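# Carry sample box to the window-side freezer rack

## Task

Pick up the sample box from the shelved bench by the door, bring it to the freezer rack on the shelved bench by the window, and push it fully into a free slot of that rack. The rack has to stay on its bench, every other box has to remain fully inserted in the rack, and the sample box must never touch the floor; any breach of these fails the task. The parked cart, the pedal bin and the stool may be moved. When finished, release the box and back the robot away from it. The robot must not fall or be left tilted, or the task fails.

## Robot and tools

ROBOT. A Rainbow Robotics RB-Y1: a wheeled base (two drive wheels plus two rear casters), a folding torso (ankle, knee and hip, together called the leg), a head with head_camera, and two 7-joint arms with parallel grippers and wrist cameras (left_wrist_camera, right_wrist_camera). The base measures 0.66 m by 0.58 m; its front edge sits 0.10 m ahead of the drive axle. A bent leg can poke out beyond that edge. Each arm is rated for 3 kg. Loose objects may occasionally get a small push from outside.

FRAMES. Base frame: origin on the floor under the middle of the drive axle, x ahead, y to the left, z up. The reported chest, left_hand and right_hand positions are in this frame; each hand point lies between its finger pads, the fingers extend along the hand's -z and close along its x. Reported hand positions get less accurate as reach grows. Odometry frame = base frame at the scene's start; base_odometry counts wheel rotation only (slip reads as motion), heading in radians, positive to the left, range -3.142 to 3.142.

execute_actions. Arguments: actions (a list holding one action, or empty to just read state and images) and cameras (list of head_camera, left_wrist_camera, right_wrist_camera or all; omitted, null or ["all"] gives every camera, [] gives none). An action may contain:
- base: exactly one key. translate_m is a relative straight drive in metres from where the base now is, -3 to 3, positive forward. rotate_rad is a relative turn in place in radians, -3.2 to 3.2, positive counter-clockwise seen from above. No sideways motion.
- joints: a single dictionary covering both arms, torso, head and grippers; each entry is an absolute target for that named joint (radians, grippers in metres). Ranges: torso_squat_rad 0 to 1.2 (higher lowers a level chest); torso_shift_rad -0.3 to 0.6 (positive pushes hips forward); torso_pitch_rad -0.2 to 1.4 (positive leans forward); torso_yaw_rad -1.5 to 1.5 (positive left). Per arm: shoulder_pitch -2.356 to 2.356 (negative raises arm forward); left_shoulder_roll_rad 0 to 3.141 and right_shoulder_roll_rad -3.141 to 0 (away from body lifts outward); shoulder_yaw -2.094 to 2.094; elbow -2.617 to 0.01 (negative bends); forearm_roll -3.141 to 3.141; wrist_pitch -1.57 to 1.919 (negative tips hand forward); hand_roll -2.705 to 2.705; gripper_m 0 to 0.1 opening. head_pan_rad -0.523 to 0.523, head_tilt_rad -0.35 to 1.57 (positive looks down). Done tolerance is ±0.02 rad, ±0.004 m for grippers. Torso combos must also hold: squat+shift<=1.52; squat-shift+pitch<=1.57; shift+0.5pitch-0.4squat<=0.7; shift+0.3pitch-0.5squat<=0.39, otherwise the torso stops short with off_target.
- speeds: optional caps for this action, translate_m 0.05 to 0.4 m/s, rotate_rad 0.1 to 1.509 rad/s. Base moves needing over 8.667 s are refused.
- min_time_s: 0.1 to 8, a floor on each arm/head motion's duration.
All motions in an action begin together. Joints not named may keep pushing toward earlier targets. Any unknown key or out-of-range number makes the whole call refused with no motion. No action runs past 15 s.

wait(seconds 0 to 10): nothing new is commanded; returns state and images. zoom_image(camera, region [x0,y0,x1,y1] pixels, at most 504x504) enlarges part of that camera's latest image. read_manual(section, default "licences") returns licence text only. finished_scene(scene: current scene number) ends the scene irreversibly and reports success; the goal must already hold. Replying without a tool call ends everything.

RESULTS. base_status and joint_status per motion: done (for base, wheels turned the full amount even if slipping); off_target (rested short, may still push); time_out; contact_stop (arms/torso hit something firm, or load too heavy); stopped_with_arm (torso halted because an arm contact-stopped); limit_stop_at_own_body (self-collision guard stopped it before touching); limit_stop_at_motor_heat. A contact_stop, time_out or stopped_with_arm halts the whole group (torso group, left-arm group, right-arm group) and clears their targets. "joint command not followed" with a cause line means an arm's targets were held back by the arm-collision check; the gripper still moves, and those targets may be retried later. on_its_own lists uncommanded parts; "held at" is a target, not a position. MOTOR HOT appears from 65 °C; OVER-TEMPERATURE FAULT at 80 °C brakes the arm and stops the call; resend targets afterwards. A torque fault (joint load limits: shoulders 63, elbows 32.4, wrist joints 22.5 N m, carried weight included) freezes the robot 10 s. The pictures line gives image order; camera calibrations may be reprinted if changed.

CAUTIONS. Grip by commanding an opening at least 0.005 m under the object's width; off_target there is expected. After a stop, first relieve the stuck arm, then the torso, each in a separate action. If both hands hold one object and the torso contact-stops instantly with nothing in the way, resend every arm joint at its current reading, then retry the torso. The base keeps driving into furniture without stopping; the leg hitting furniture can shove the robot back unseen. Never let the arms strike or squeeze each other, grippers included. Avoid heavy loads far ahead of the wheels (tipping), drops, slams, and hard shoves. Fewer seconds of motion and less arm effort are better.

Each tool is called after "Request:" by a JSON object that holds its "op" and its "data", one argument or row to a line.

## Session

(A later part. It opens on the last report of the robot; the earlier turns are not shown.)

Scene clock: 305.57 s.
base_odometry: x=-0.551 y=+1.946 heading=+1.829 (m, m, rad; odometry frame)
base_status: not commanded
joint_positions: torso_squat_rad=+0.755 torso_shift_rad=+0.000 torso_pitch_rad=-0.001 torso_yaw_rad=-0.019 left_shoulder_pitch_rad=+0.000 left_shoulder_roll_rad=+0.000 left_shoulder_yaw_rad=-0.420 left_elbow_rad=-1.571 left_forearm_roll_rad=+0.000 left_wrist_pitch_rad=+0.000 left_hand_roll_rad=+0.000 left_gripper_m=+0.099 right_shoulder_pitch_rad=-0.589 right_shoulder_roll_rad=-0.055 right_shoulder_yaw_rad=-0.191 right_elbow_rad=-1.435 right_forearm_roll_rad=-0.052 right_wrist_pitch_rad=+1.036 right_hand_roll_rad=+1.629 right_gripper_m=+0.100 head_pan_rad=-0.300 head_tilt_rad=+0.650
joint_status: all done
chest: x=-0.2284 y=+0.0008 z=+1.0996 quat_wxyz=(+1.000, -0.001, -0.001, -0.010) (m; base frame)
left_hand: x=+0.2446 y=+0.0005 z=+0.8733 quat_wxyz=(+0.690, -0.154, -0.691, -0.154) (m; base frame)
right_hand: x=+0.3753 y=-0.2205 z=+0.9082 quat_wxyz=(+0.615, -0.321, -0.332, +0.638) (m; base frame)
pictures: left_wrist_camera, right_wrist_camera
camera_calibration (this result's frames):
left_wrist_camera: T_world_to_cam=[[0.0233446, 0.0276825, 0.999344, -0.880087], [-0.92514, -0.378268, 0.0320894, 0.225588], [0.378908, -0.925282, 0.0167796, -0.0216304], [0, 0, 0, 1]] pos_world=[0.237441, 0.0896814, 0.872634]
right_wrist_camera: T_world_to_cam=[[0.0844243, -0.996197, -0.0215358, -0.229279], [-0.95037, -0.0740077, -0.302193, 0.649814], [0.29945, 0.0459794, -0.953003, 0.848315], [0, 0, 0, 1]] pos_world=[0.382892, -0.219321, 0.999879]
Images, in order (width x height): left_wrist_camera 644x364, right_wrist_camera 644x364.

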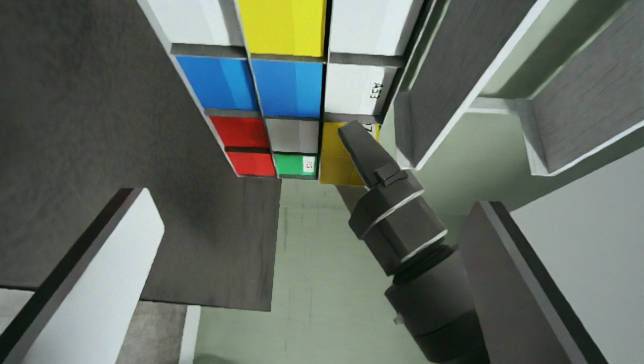

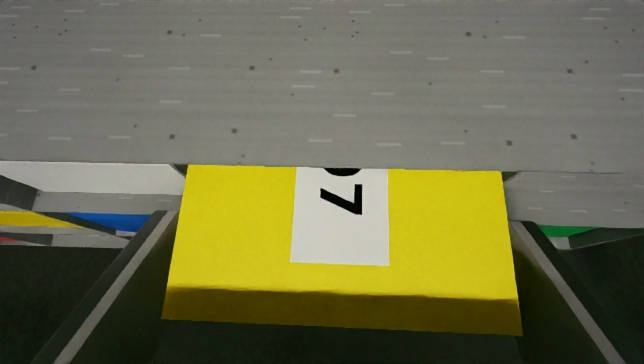

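Request:
{"op": "execute_actions", "data": {
  "actions": [
    {"base": {"translate_m": -0.04}, "speeds": {"translate_m": 0.08}}
  ],
  "cameras": ["left_wrist_camera", "right_wrist_camera"]
}}

Scene clock: 310.87 s.
base_odometry: x=-0.541 y=+1.908 heading=+1.830 (m, m, rad; odometry frame)
base_status: done
joint_positions: torso_squat_rad=+0.755 torso_shift_rad=+0.000 torso_pitch_rad=-0.001 torso_yaw_rad=-0.019 left_shoulder_pitch_rad=+0.000 left_shoulder_roll_rad=+0.000 left_shoulder_yaw_rad=-0.420 left_elbow_rad=-1.571 left_forearm_roll_rad=+0.000 left_wrist_pitch_rad=+0.000 left_hand_roll_rad=+0.000 left_gripper_m=+0.099 right_shoulder_pitch_rad=-0.589 right_shoulder_roll_rad=-0.055 right_shoulder_yaw_rad=-0.191 right_elbow_rad=-1.435 right_forearm_roll_rad=-0.052 right_wrist_pitch_rad=+1.036 right_hand_roll_rad=+1.629 right_gripper_m=+0.100 head_pan_rad=-0.300 head_tilt_rad=+0.650
joint_status: not commanded
chest: x=-0.2284 y=+0.0008 z=+1.0996 quat_wxyz=(+1.000, -0.001, -0.001, -0.010) (m; base frame)
left_hand: x=+0.2446 y=+0.0005 z=+0.8733 quat_wxyz=(+0.690, -0.154, -0.691, -0.154) (m; base frame)
right_hand: x=+0.3753 y=-0.2204 z=+0.9083 quat_wxyz=(+0.615, -0.321, -0.332, +0.638) (m; base frame)
pictures: left_wrist_camera, right_wrist_camera
camera_calibration (this result's frames):
left_wrist_camera: T_world_to_cam=[[0.0232971, 0.0276869, 0.999345, -0.880086], [-0.92514, -0.37827, 0.0320472, 0.225612], [0.37891, -0.925281, 0.0168017, -0.0216441], [0, 0, 0, 1]] pos_world=[0.237428, 0.0896824, 0.872643]
right_wrist_camera: T_world_to_cam=[[0.0844795, -0.996193, -0.0215065, -0.229296], [-0.950278, -0.0740559, -0.302469, 0.650093], [0.299725, 0.0459896, -0.952917, 0.848258], [0, 0, 0, 1]] pos_world=[0.382896, -0.219291, 1.00002]
Images, in order (width x height): left_wrist_camera 644x364, right_wrist_camera 644x364.

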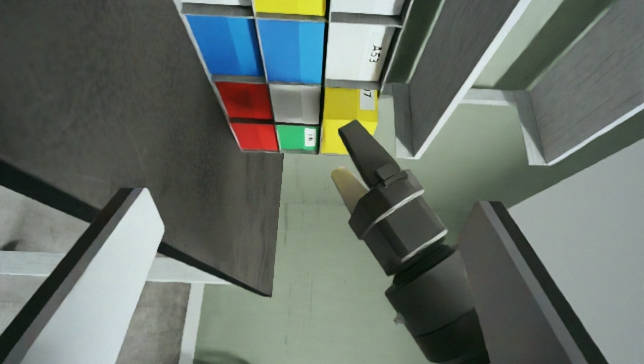

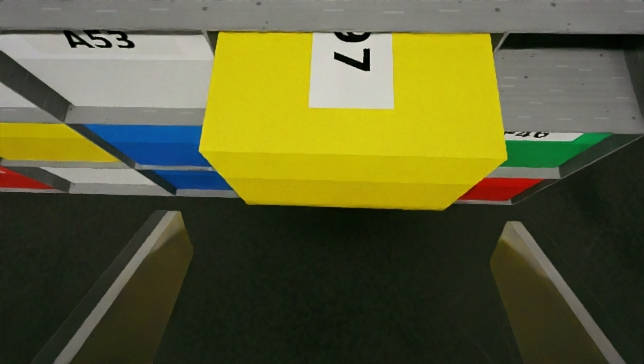

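Request:
{"op": "execute_actions", "data": {
  "actions": [
    {"joints": {"right_gripper_m": 0.04}}
  ],
  "cameras": ["left_wrist_camera", "right_wrist_camera"]
}}

Scene clock: 313.40 s.
base_odometry: x=-0.541 y=+1.908 heading=+1.830 (m, m, rad; odometry frame)
base_status: not commanded
joint_positions: torso_squat_rad=+0.755 torso_shift_rad=+0.000 torso_pitch_rad=-0.001 torso_yaw_rad=-0.019 left_shoulder_pitch_rad=+0.000 left_shoulder_roll_rad=+0.000 left_shoulder_yaw_rad=-0.420 left_elbow_rad=-1.571 left_forearm_roll_rad=+0.000 left_wrist_pitch_rad=+0.000 left_hand_roll_rad=+0.000 left_gripper_m=+0.099 right_shoulder_pitch_rad=-0.589 right_shoulder_roll_rad=-0.055 right_shoulder_yaw_rad=-0.191 right_elbow_rad=-1.435 right_forearm_roll_rad=-0.052 right_wrist_pitch_rad=+1.036 right_hand_roll_rad=+1.629 right_gripper_m=+0.040 head_pan_rad=-0.300 head_tilt_rad=+0.650
joint_status: all done
chest: x=-0.2284 y=+0.0008 z=+1.0996 quat_wxyz=(+1.000, -0.001, -0.001, -0.010) (m; base frame)
left_hand: x=+0.2446 y=+0.0005 z=+0.8733 quat_wxyz=(+0.690, -0.154, -0.691, -0.154) (m; base frame)
right_hand: x=+0.3753 y=-0.2204 z=+0.9083 quat_wxyz=(+0.615, -0.321, -0.332, +0.638) (m; base frame)
pictures: left_wrist_camera, right_wrist_camera
camera_calibration (this result's frames):
left_wrist_camera: T_world_to_cam=[[0.0233034, 0.0276868, 0.999345, -0.880084], [-0.92514, -0.37827, 0.032053, 0.225611], [0.37891, -0.925281, 0.0167992, -0.0216433], [0, 0, 0, 1]] pos_world=[0.237431, 0.0896824, 0.87264]
right_wrist_camera: T_world_to_cam=[[0.0844792, -0.996193, -0.0215073, -0.229296], [-0.95028, -0.0740557, -0.302463, 0.650091], [0.299719, 0.0459898, -0.952919, 0.848257], [0, 0, 0, 1]] pos_world=[0.382901, -0.219291, 1.00002]
Images, in order (width x height): left_wrist_camera 644x364, right_wrist_camera 644x364.

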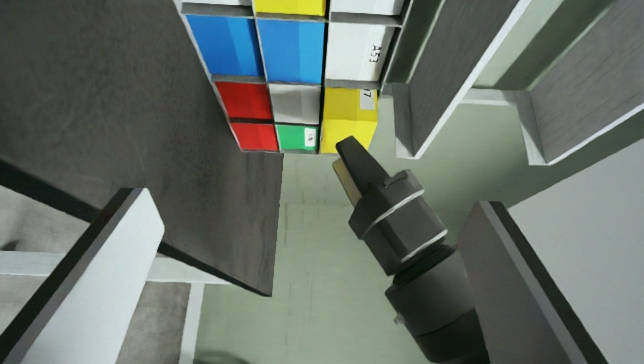

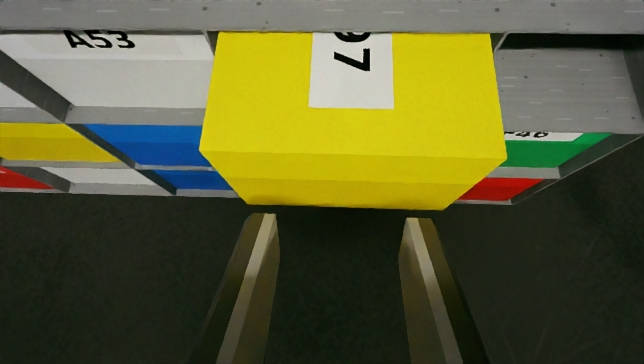

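Request:
{"op": "execute_actions", "data": {
  "actions": [
    {"base": {"translate_m": 0.04}, "joints": {"torso_yaw_rad": -0.0165}, "speeds": {"translate_m": 0.05}}
  ]
}}

Scene clock: 318.53 s.
base_odometry: x=-0.551 y=+1.946 heading=+1.829 (m, m, rad; odometry frame)
base_status: done
joint_positions: torso_squat_rad=+0.755 torso_shift_rad=+0.000 torso_pitch_rad=-0.001 torso_yaw_rad=-0.017 left_shoulder_pitch_rad=+0.000 left_shoulder_roll_rad=+0.000 left_shoulder_yaw_rad=-0.420 left_elbow_rad=-1.571 left_forearm_roll_rad=+0.000 left_wrist_pitch_rad=+0.000 left_hand_roll_rad=+0.000 left_gripper_m=+0.099 right_shoulder_pitch_rad=-0.589 right_shoulder_roll_rad=-0.055 right_shoulder_yaw_rad=-0.191 right_elbow_rad=-1.435 right_forearm_roll_rad=-0.052 right_wrist_pitch_rad=+1.036 right_hand_roll_rad=+1.629 right_gripper_m=+0.040 head_pan_rad=-0.300 head_tilt_rad=+0.650
joint_status: all done
chest: x=-0.2284 y=+0.0008 z=+1.0996 quat_wxyz=(+1.000, -0.001, -0.001, -0.008) (m; base frame)
left_hand: x=+0.2446 y=+0.0017 z=+0.8733 quat_wxyz=(+0.690, -0.153, -0.691, -0.153) (m; base frame)
right_hand: x=+0.3760 y=-0.2189 z=+0.9083 quat_wxyz=(+0.614, -0.321, -0.333, +0.639) (m; base frame)
pictures: head_camera, left_wrist_camera, right_wrist_camera
camera_calibration (this result's frames):
head_camera: T_world_to_cam=[[-0.285372, -0.95828, -0.0161805, -0.0390127], [-0.552857, 0.178382, -0.813959, 1.00437], [0.782887, -0.223335, -0.580697, 0.859521], [0, 0, 0, 1]] pos_world=[-0.128767, -0.0245856, 1.31601]
left_wrist_camera: T_world_to_cam=[[0.0233214, 0.0277532, 0.999343, -0.880086], [-0.924153, -0.380667, 0.0321385, 0.225782], [0.381309, -0.924295, 0.0167705, -0.0210793], [0, 0, 0, 1]] pos_world=[0.23722, 0.0908894, 0.872605]
right_wrist_camera: T_world_to_cam=[[0.0870523, -0.995972, -0.021485, -0.228738], [-0.950092, -0.076518, -0.302442, 0.650153], [0.299579, 0.0467409, -0.952926, 0.848215], [0, 0, 0, 1]] pos_world=[0.383509, -0.217715, 1.00001]
Images, in order (width x height): head_camera 896x504, left_wrist_camera 644x364, right_wrist_camera 644x364.

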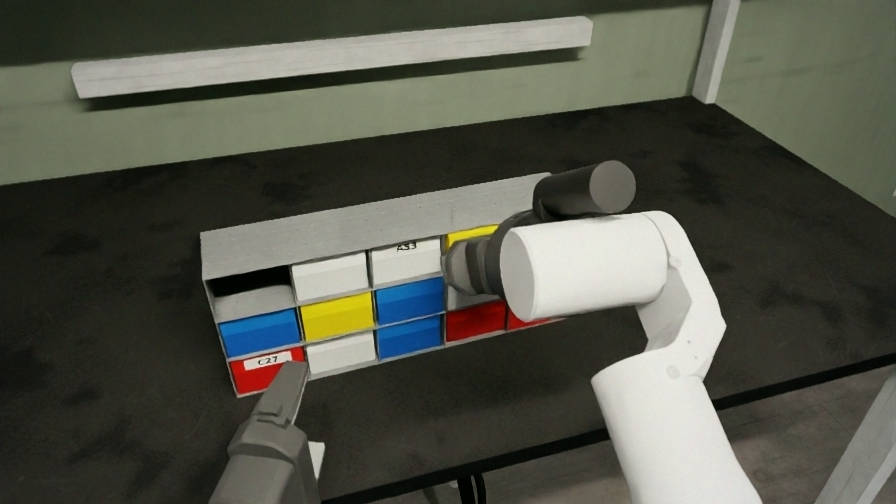

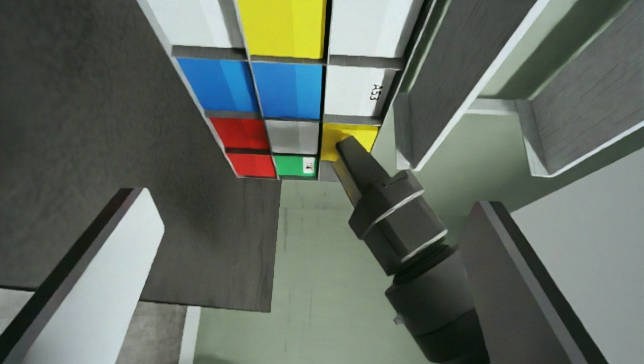

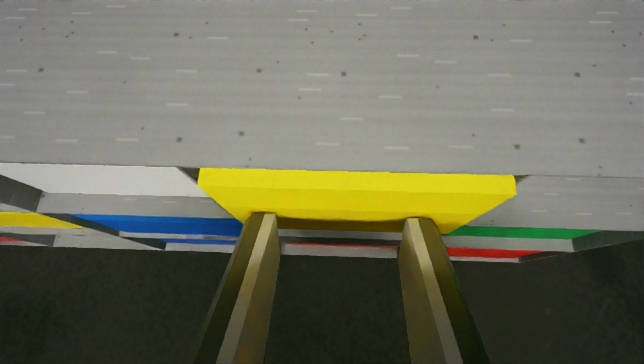

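Request:
{"op": "execute_actions", "data": {
  "actions": [
    {"base": {"translate_m": 0.007}, "joints": {"torso_yaw_rad": -0.0158}, "speeds": {"translate_m": 0.05}}
  ]
}}

Request:
{"op": "zoom_image", "data": {
  "camera": "left_wrist_camera",
  "region": [300, 100, 400, 200]
}}

Scene clock: 322.17 s.
base_odometry: x=-0.553 y=+1.953 heading=+1.829 (m, m, rad; odometry frame)
base_status: done
joint_positions: torso_squat_rad=+0.755 torso_shift_rad=+0.000 torso_pitch_rad=-0.001 torso_yaw_rad=-0.016 left_shoulder_pitch_rad=+0.000 left_shoulder_roll_rad=+0.000 left_shoulder_yaw_rad=-0.420 left_elbow_rad=-1.571 left_forearm_roll_rad=+0.000 left_wrist_pitch_rad=+0.000 left_hand_roll_rad=+0.000 left_gripper_m=+0.099 right_shoulder_pitch_rad=-0.589 right_shoulder_roll_rad=-0.055 right_shoulder_yaw_rad=-0.191 right_elbow_rad=-1.435 right_forearm_roll_rad=-0.052 right_wrist_pitch_rad=+1.036 right_hand_roll_rad=+1.629 right_gripper_m=+0.040 head_pan_rad=-0.300 head_tilt_rad=+0.650
joint_status: all done
chest: x=-0.2284 y=+0.0008 z=+1.0996 quat_wxyz=(+1.000, -0.001, -0.001, -0.008) (m; base frame)
left_hand: x=+0.2446 y=+0.0020 z=+0.8733 quat_wxyz=(+0.690, -0.153, -0.691, -0.152) (m; base frame)
right_hand: x=+0.3761 y=-0.2185 z=+0.9084 quat_wxyz=(+0.614, -0.321, -0.333, +0.639) (m; base frame)
pictures: head_camera, left_wrist_camera, right_wrist_camera
camera_calibration (this result's frames):
head_camera: T_world_to_cam=[[-0.284704, -0.958479, -0.0161786, -0.0388622], [-0.552977, 0.177994, -0.813962, 1.00435], [0.783045, -0.222792, -0.580692, 0.859554], [0, 0, 0, 1]] pos_world=[-0.128753, -0.0245147, 1.31601]
left_wrist_camera: T_world_to_cam=[[0.0232752, 0.0277745, 0.999343, -0.880097], [-0.923892, -0.381302, 0.0321153, 0.225864], [0.381944, -0.924033, 0.0167857, -0.0209487], [0, 0, 0, 1]] pos_world=[0.23716, 0.0912094, 0.872617]
right_wrist_camera: T_world_to_cam=[[0.087765, -0.99591, -0.0214741, -0.228586], [-0.950011, -0.077197, -0.302523, 0.650252], [0.299628, 0.0469515, -0.9529, 0.848193], [0, 0, 0, 1]] pos_world=[0.383666, -0.217278, 1.00005]
Images, in order (width x height): head_camera 896x504, left_wrist_camera 644x364, right_wrist_camera 644x364.

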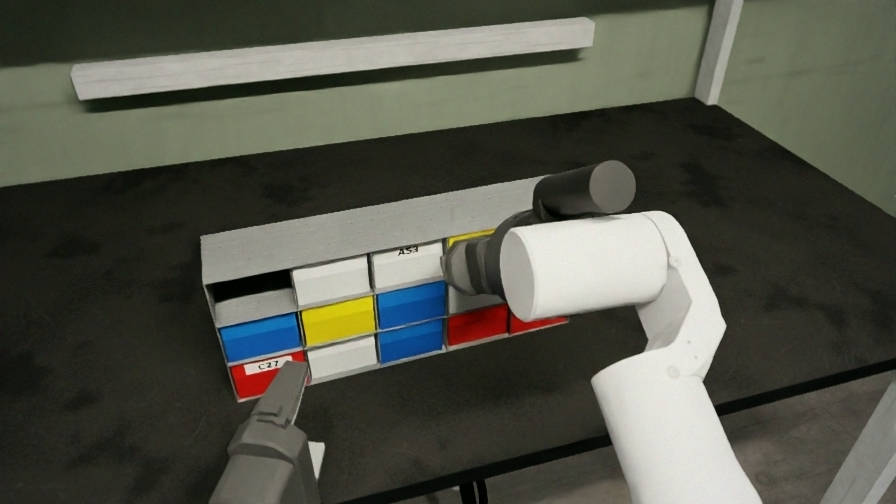

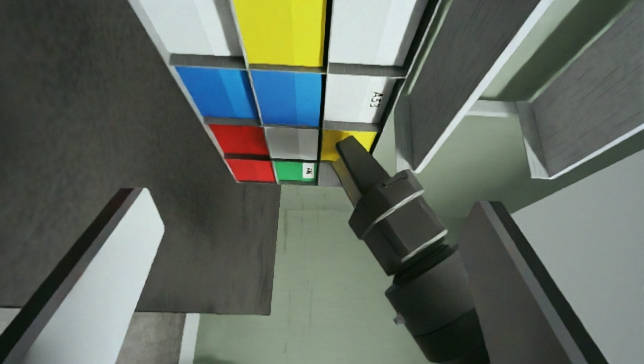

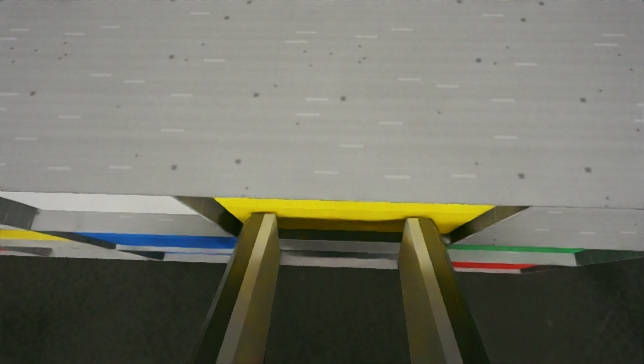

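Region (300, 100, 400, 200) of left_wrist_camera's 644x364 image, scaled by 5.040, with more detail than that image has.

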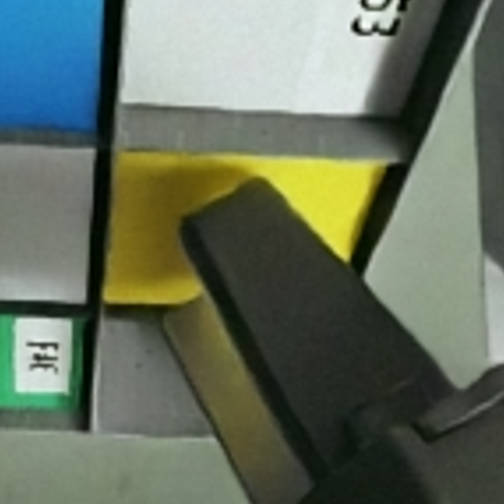

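Request:
{"op": "zoom_image", "data": {
  "camera": "right_wrist_camera",
  "region": [120, 180, 420, 280]
}}

Region (120, 180, 420, 280) of right_wrist_camera's 644x364 image, scaled by 1.680, with more detail than that image has.

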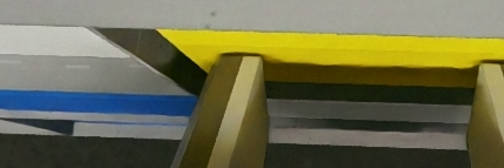

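Request:
{"op": "zoom_image", "data": {
  "camera": "right_wrist_camera",
  "region": [150, 185, 310, 265]
}}

Region (150, 185, 310, 265) of right_wrist_camera's 644x364 image, scaled by 3.150, with more detail than that image has.

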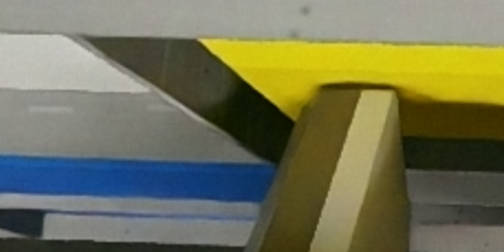

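Request:
{"op": "execute_actions", "data": {
  "actions": [
    {"base": {"translate_m": 0.003}, "speeds": {"translate_m": 0.05}}
  ]
}}

Request:
{"op": "zoom_image", "data": {
  "camera": "right_wrist_camera",
  "region": [150, 185, 310, 265]
}}

Scene clock: 332.90 s.
base_odometry: x=-0.554 y=+1.956 heading=+1.829 (m, m, rad; odometry frame)
base_status: done
joint_positions: torso_squat_rad=+0.755 torso_shift_rad=+0.000 torso_pitch_rad=-0.001 torso_yaw_rad=-0.016 left_shoulder_pitch_rad=+0.000 left_shoulder_roll_rad=+0.000 left_shoulder_yaw_rad=-0.420 left_elbow_rad=-1.571 left_forearm_roll_rad=+0.000 left_wrist_pitch_rad=+0.000 left_hand_roll_rad=+0.000 left_gripper_m=+0.099 right_shoulder_pitch_rad=-0.589 right_shoulder_roll_rad=-0.055 right_shoulder_yaw_rad=-0.191 right_elbow_rad=-1.435 right_forearm_roll_rad=-0.052 right_wrist_pitch_rad=+1.036 right_hand_roll_rad=+1.629 right_gripper_m=+0.040 head_pan_rad=-0.300 head_tilt_rad=+0.650
joint_status: not commanded
chest: x=-0.2284 y=+0.0008 z=+1.0996 quat_wxyz=(+1.000, -0.001, -0.001, -0.008) (m; base frame)
left_hand: x=+0.2446 y=+0.0020 z=+0.8733 quat_wxyz=(+0.690, -0.153, -0.691, -0.152) (m; base frame)
right_hand: x=+0.3761 y=-0.2185 z=+0.9084 quat_wxyz=(+0.614, -0.321, -0.333, +0.639) (m; base frame)
pictures: head_camera, left_wrist_camera, right_wrist_camera
camera_calibration (this result's frames):
head_camera: T_world_to_cam=[[-0.284699, -0.958481, -0.0161807, -0.0388595], [-0.552972, 0.177991, -0.813966, 1.00435], [0.783051, -0.222787, -0.580687, 0.859552], [0, 0, 0, 1]] pos_world=[-0.128758, -0.0245141, 1.31601]
left_wrist_camera: T_world_to_cam=[[0.0232594, 0.0277713, 0.999344, -0.8801], [-0.923893, -0.381302, 0.0320995, 0.225879], [0.381944, -0.924033, 0.0167889, -0.0209522], [0, 0, 0, 1]] pos_world=[0.237161, 0.0912093, 0.872623]
right_wrist_camera: T_world_to_cam=[[0.0877812, -0.995908, -0.0214731, -0.228584], [-0.950005, -0.0772122, -0.302536, 0.650269], [0.29964, 0.0469565, -0.952896, 0.848194], [0, 0, 0, 1]] pos_world=[0.383671, -0.217268, 1.00006]
Images, in order (width x height): head_camera 896x504, left_wrist_camera 644x364, right_wrist_camera 644x364.

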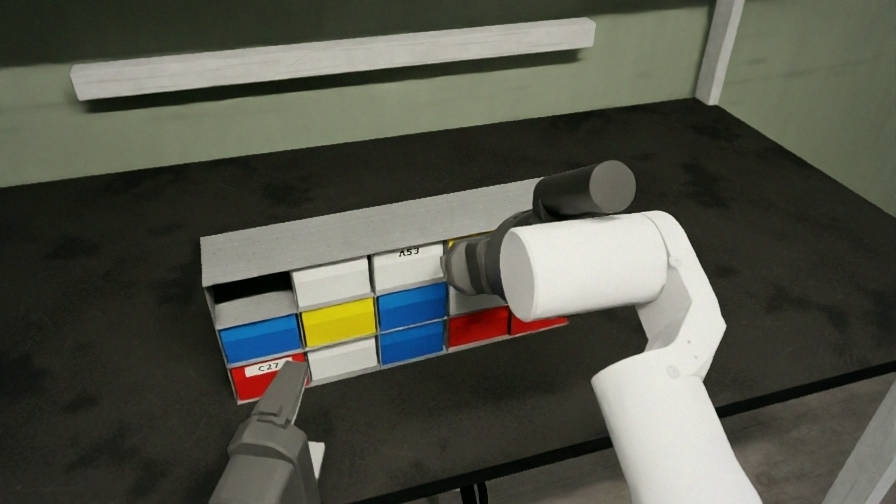

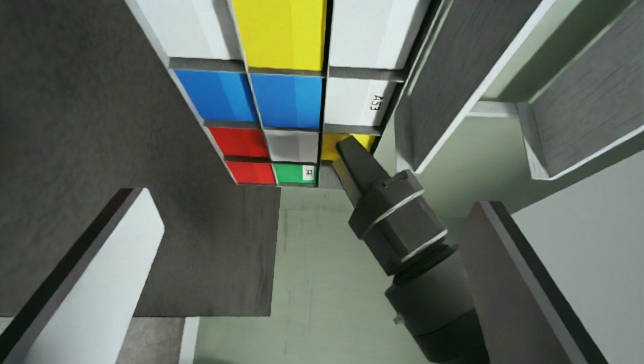

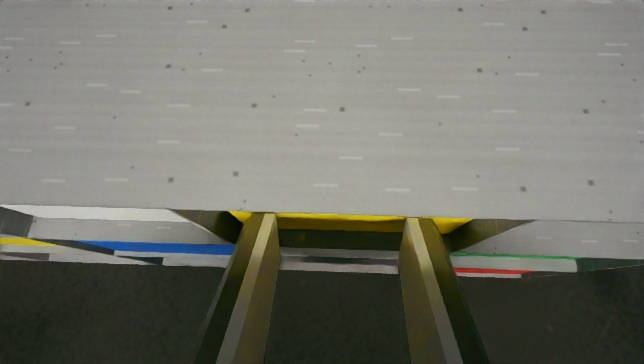

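Region (150, 185, 310, 265) of right_wrist_camera's 644x364 image, scaled by 3.150, with more detail than that image has.

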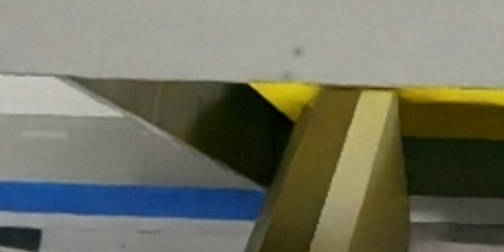

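Request:
{"op": "execute_actions", "data": {
  "actions": [
    {"base": {"translate_m": -0.12}, "speeds": {"translate_m": 0.15}}
  ]
}}

Scene clock: 336.77 s.
base_odometry: x=-0.523 y=+1.840 heading=+1.831 (m, m, rad; odometry frame)
base_status: done
joint_positions: torso_squat_rad=+0.755 torso_shift_rad=+0.000 torso_pitch_rad=-0.001 torso_yaw_rad=-0.016 left_shoulder_pitch_rad=+0.000 left_shoulder_roll_rad=+0.000 left_shoulder_yaw_rad=-0.420 left_elbow_rad=-1.571 left_forearm_roll_rad=+0.000 left_wrist_pitch_rad=+0.000 left_hand_roll_rad=+0.000 left_gripper_m=+0.099 right_shoulder_pitch_rad=-0.589 right_shoulder_roll_rad=-0.055 right_shoulder_yaw_rad=-0.191 right_elbow_rad=-1.435 right_forearm_roll_rad=-0.052 right_wrist_pitch_rad=+1.036 right_hand_roll_rad=+1.629 right_gripper_m=+0.040 head_pan_rad=-0.300 head_tilt_rad=+0.650
joint_status: not commanded
chest: x=-0.2285 y=+0.0008 z=+1.0996 quat_wxyz=(+1.000, -0.001, -0.001, -0.008) (m; base frame)
left_hand: x=+0.2446 y=+0.0021 z=+0.8734 quat_wxyz=(+0.690, -0.153, -0.691, -0.152) (m; base frame)
right_hand: x=+0.3761 y=-0.2184 z=+0.9085 quat_wxyz=(+0.614, -0.321, -0.333, +0.639) (m; base frame)
pictures: head_camera, left_wrist_camera, right_wrist_camera
camera_calibration (this result's frames):
head_camera: T_world_to_cam=[[-0.284669, -0.958489, -0.0161827, -0.0388496], [-0.552871, 0.177945, -0.814045, 1.00441], [0.783133, -0.222786, -0.580576, 0.859501], [0, 0, 0, 1]] pos_world=[-0.128854, -0.0244819, 1.31601]
left_wrist_camera: T_world_to_cam=[[0.0231457, 0.0278097, 0.999345, -0.880117], [-0.923883, -0.381334, 0.0320097, 0.225926], [0.381975, -0.924019, 0.0168666, -0.0209842], [0, 0, 0, 1]] pos_world=[0.237115, 0.0912393, 0.872663]
right_wrist_camera: T_world_to_cam=[[0.0878492, -0.995903, -0.0214424, -0.228574], [-0.94994, -0.077277, -0.302723, 0.650419], [0.299826, 0.046963, -0.952837, 0.848185], [0, 0, 0, 1]] pos_world=[0.383631, -0.217208, 1.00018]
Images, in order (width x height): head_camera 896x504, left_wrist_camera 644x364, right_wrist_camera 644x364.

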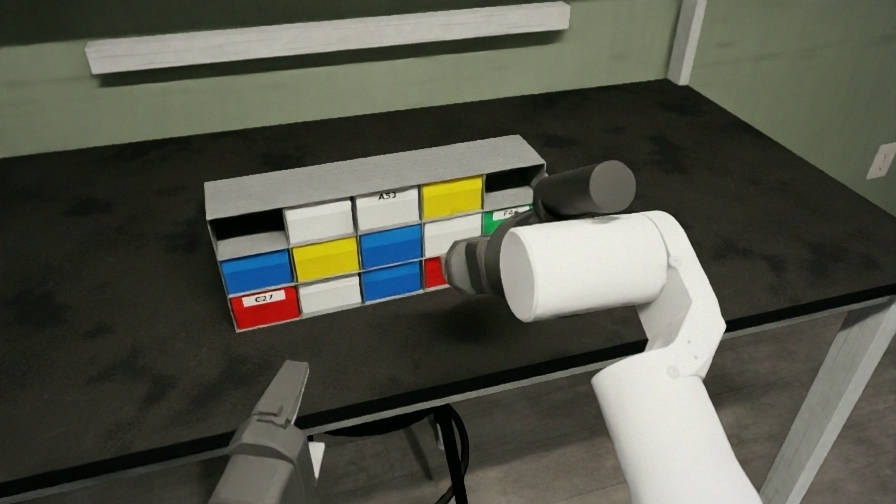

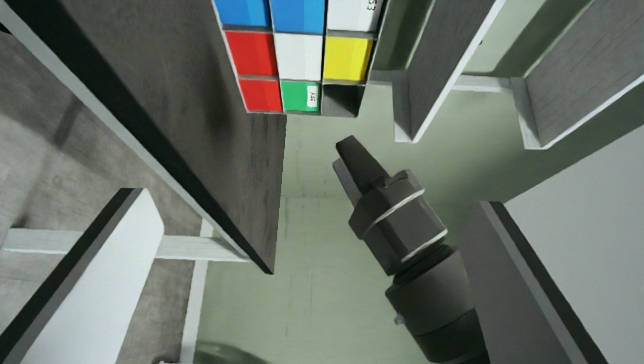

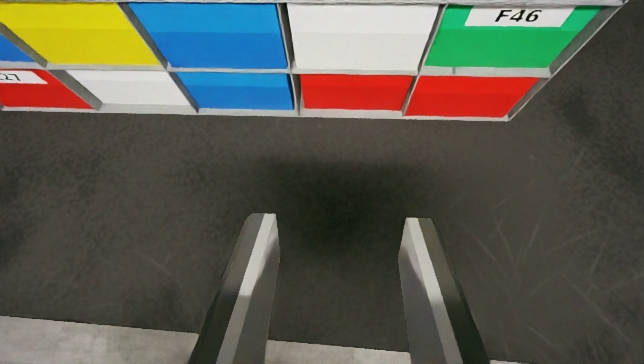

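Request:
{"op": "zoom_image", "data": {
  "camera": "head_camera",
  "region": [195, 130, 555, 340]
}}

Request:
{"op": "zoom_image", "data": {
  "camera": "right_wrist_camera",
  "region": [0, 0, 320, 130]
}}

Request:
{"op": "zoom_image", "data": {
  "camera": "right_wrist_camera",
  "region": [280, 0, 640, 130]
}}

Region (195, 130, 555, 340) of head_camera's 896x504 image, scaled by 1.400, with more detail than that image has; it fills the top 294 rows of this view, and the rest is white.

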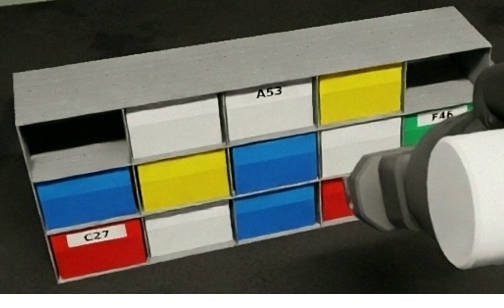

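Region (0, 0, 320, 130) of right_wrist_camera's 644x364 image, scaled by 1.575, with more detail than that image has; it fills the top 205 rows of this view, and the rest is white.

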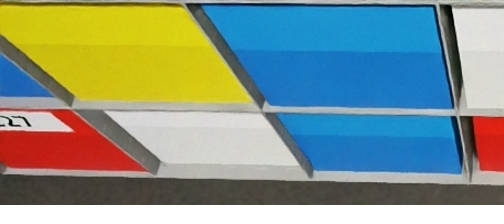

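Region (280, 0, 640, 130) of right_wrist_camera's 644x364 image, scaled by 1.400, with more detail than that image has; it fills the top 182 rows of this view, and the rest is white.

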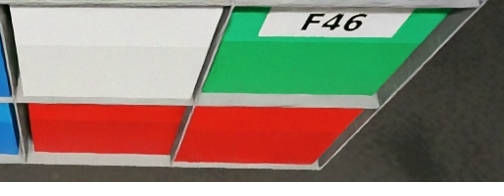

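Request:
{"op": "zoom_image", "data": {
  "camera": "right_wrist_camera",
  "region": [380, 50, 560, 130]
}}

Request:
{"op": "zoom_image", "data": {
  "camera": "right_wrist_camera",
  "region": [150, 50, 450, 130]
}}

Request:
{"op": "zoom_image", "data": {
  "camera": "head_camera",
  "region": [200, 190, 380, 340]
}}

Region (380, 50, 560, 130) of right_wrist_camera's 644x364 image, scaled by 2.800, with more detail than that image has.

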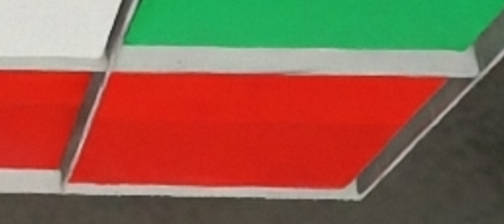

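Region (150, 50, 450, 130) of right_wrist_camera's 644x364 image, scaled by 1.680, with more detail than that image has; it fills the top 134 rows of this view, and the rest is white.

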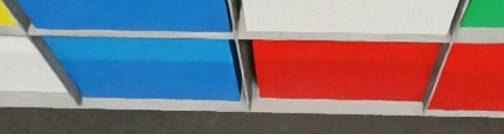

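Region (200, 190, 380, 340) of head_camera's 896x504 image, scaled by 2.800, with more detail than that image has.

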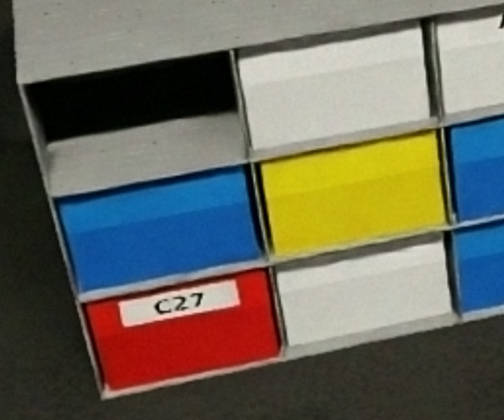

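Request:
{"op": "execute_actions", "data": {
  "actions": [
    {"base": {"translate_m": -0.35}, "joints": {"head_tilt_rad": 0.5, "head_pan_rad": -0.15}}
  ]
}}

Scene clock: 351.73 s.
base_odometry: x=-0.433 y=+1.502 heading=+1.830 (m, m, rad; odometry frame)
base_status: done
joint_positions: torso_squat_rad=+0.755 torso_shift_rad=+0.000 torso_pitch_rad=-0.001 torso_yaw_rad=-0.016 left_shoulder_pitch_rad=+0.000 left_shoulder_roll_rad=+0.000 left_shoulder_yaw_rad=-0.420 left_elbow_rad=-1.571 left_forearm_roll_rad=+0.000 left_wrist_pitch_rad=+0.000 left_hand_roll_rad=+0.000 left_gripper_m=+0.099 right_shoulder_pitch_rad=-0.589 right_shoulder_roll_rad=-0.055 right_shoulder_yaw_rad=-0.191 right_elbow_rad=-1.435 right_forearm_roll_rad=-0.052 right_wrist_pitch_rad=+1.036 right_hand_roll_rad=+1.629 right_gripper_m=+0.040 head_pan_rad=-0.150 head_tilt_rad=+0.500
joint_status: all done
chest: x=-0.2284 y=+0.0008 z=+1.0996 quat_wxyz=(+1.000, -0.001, -0.001, -0.008) (m; base frame)
left_hand: x=+0.2446 y=+0.0021 z=+0.8733 quat_wxyz=(+0.690, -0.153, -0.691, -0.152) (m; base frame)
right_hand: x=+0.3761 y=-0.2184 z=+0.9084 quat_wxyz=(+0.614, -0.321, -0.333, +0.639) (m; base frame)
pictures: head_camera, left_wrist_camera, right_wrist_camera
camera_calibration (this result's frames):
head_camera: T_world_to_cam=[[-0.136083, -0.990628, -0.0117249, -0.0139131], [-0.447063, 0.0719663, -0.891603, 1.12718], [0.88409, -0.11609, -0.452667, 0.714012], [0, 0, 0, 1]] pos_world=[-0.129223, -0.0120118, 1.32805]
left_wrist_camera: T_world_to_cam=[[0.023232, 0.0277941, 0.999344, -0.8801], [-0.923881, -0.381332, 0.0320834, 0.225868], [0.381974, -0.92402, 0.0168193, -0.020953], [0, 0, 0, 1]] pos_world=[0.237125, 0.0912312, 0.872628]
right_wrist_camera: T_world_to_cam=[[0.0878335, -0.995904, -0.0214594, -0.228572], [-0.94996, -0.0772597, -0.302666, 0.650383], [0.299769, 0.0469698, -0.952855, 0.848184], [0, 0, 0, 1]] pos_world=[0.383655, -0.217227, 1.00014]
Images, in order (width x height): head_camera 896x504, left_wrist_camera 644x364, right_wrist_camera 644x364.

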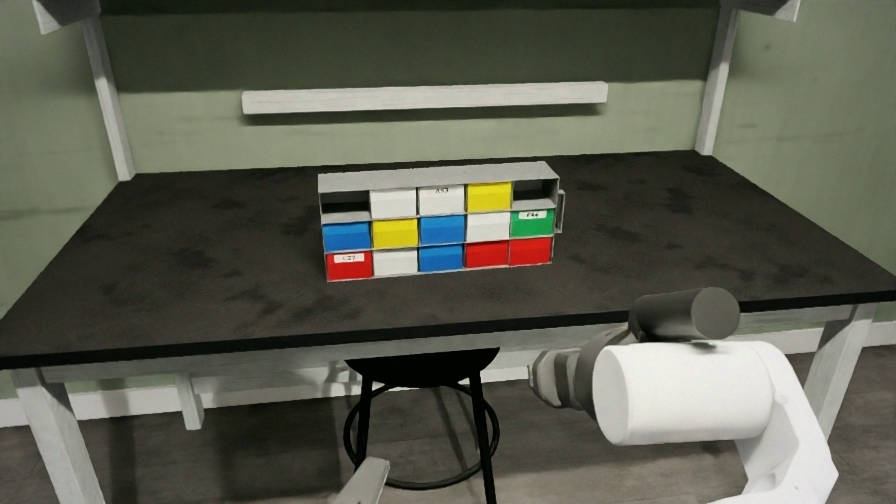

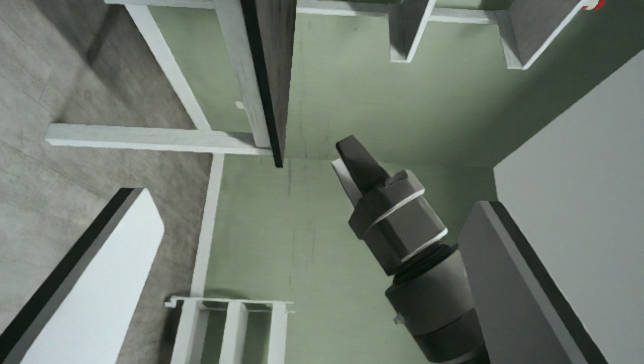

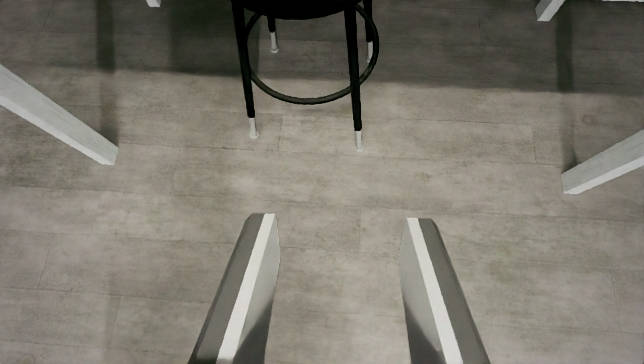

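Request:
{"op": "zoom_image", "data": {
  "camera": "head_camera",
  "region": [305, 150, 575, 290]
}}

Region (305, 150, 575, 290) of head_camera's 896x504 image, scaled by 1.867, with more detail than that image has; it fills the top 261 rows of this view, and the rest is white.

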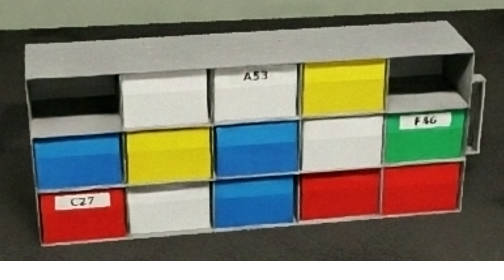

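All boxes are in the rack, the sample box is fully inserted, and the robot is clear.

Request:
{"op": "finished_scene", "data": {
  "scene": 2
}}

The scene is finished: the task was done.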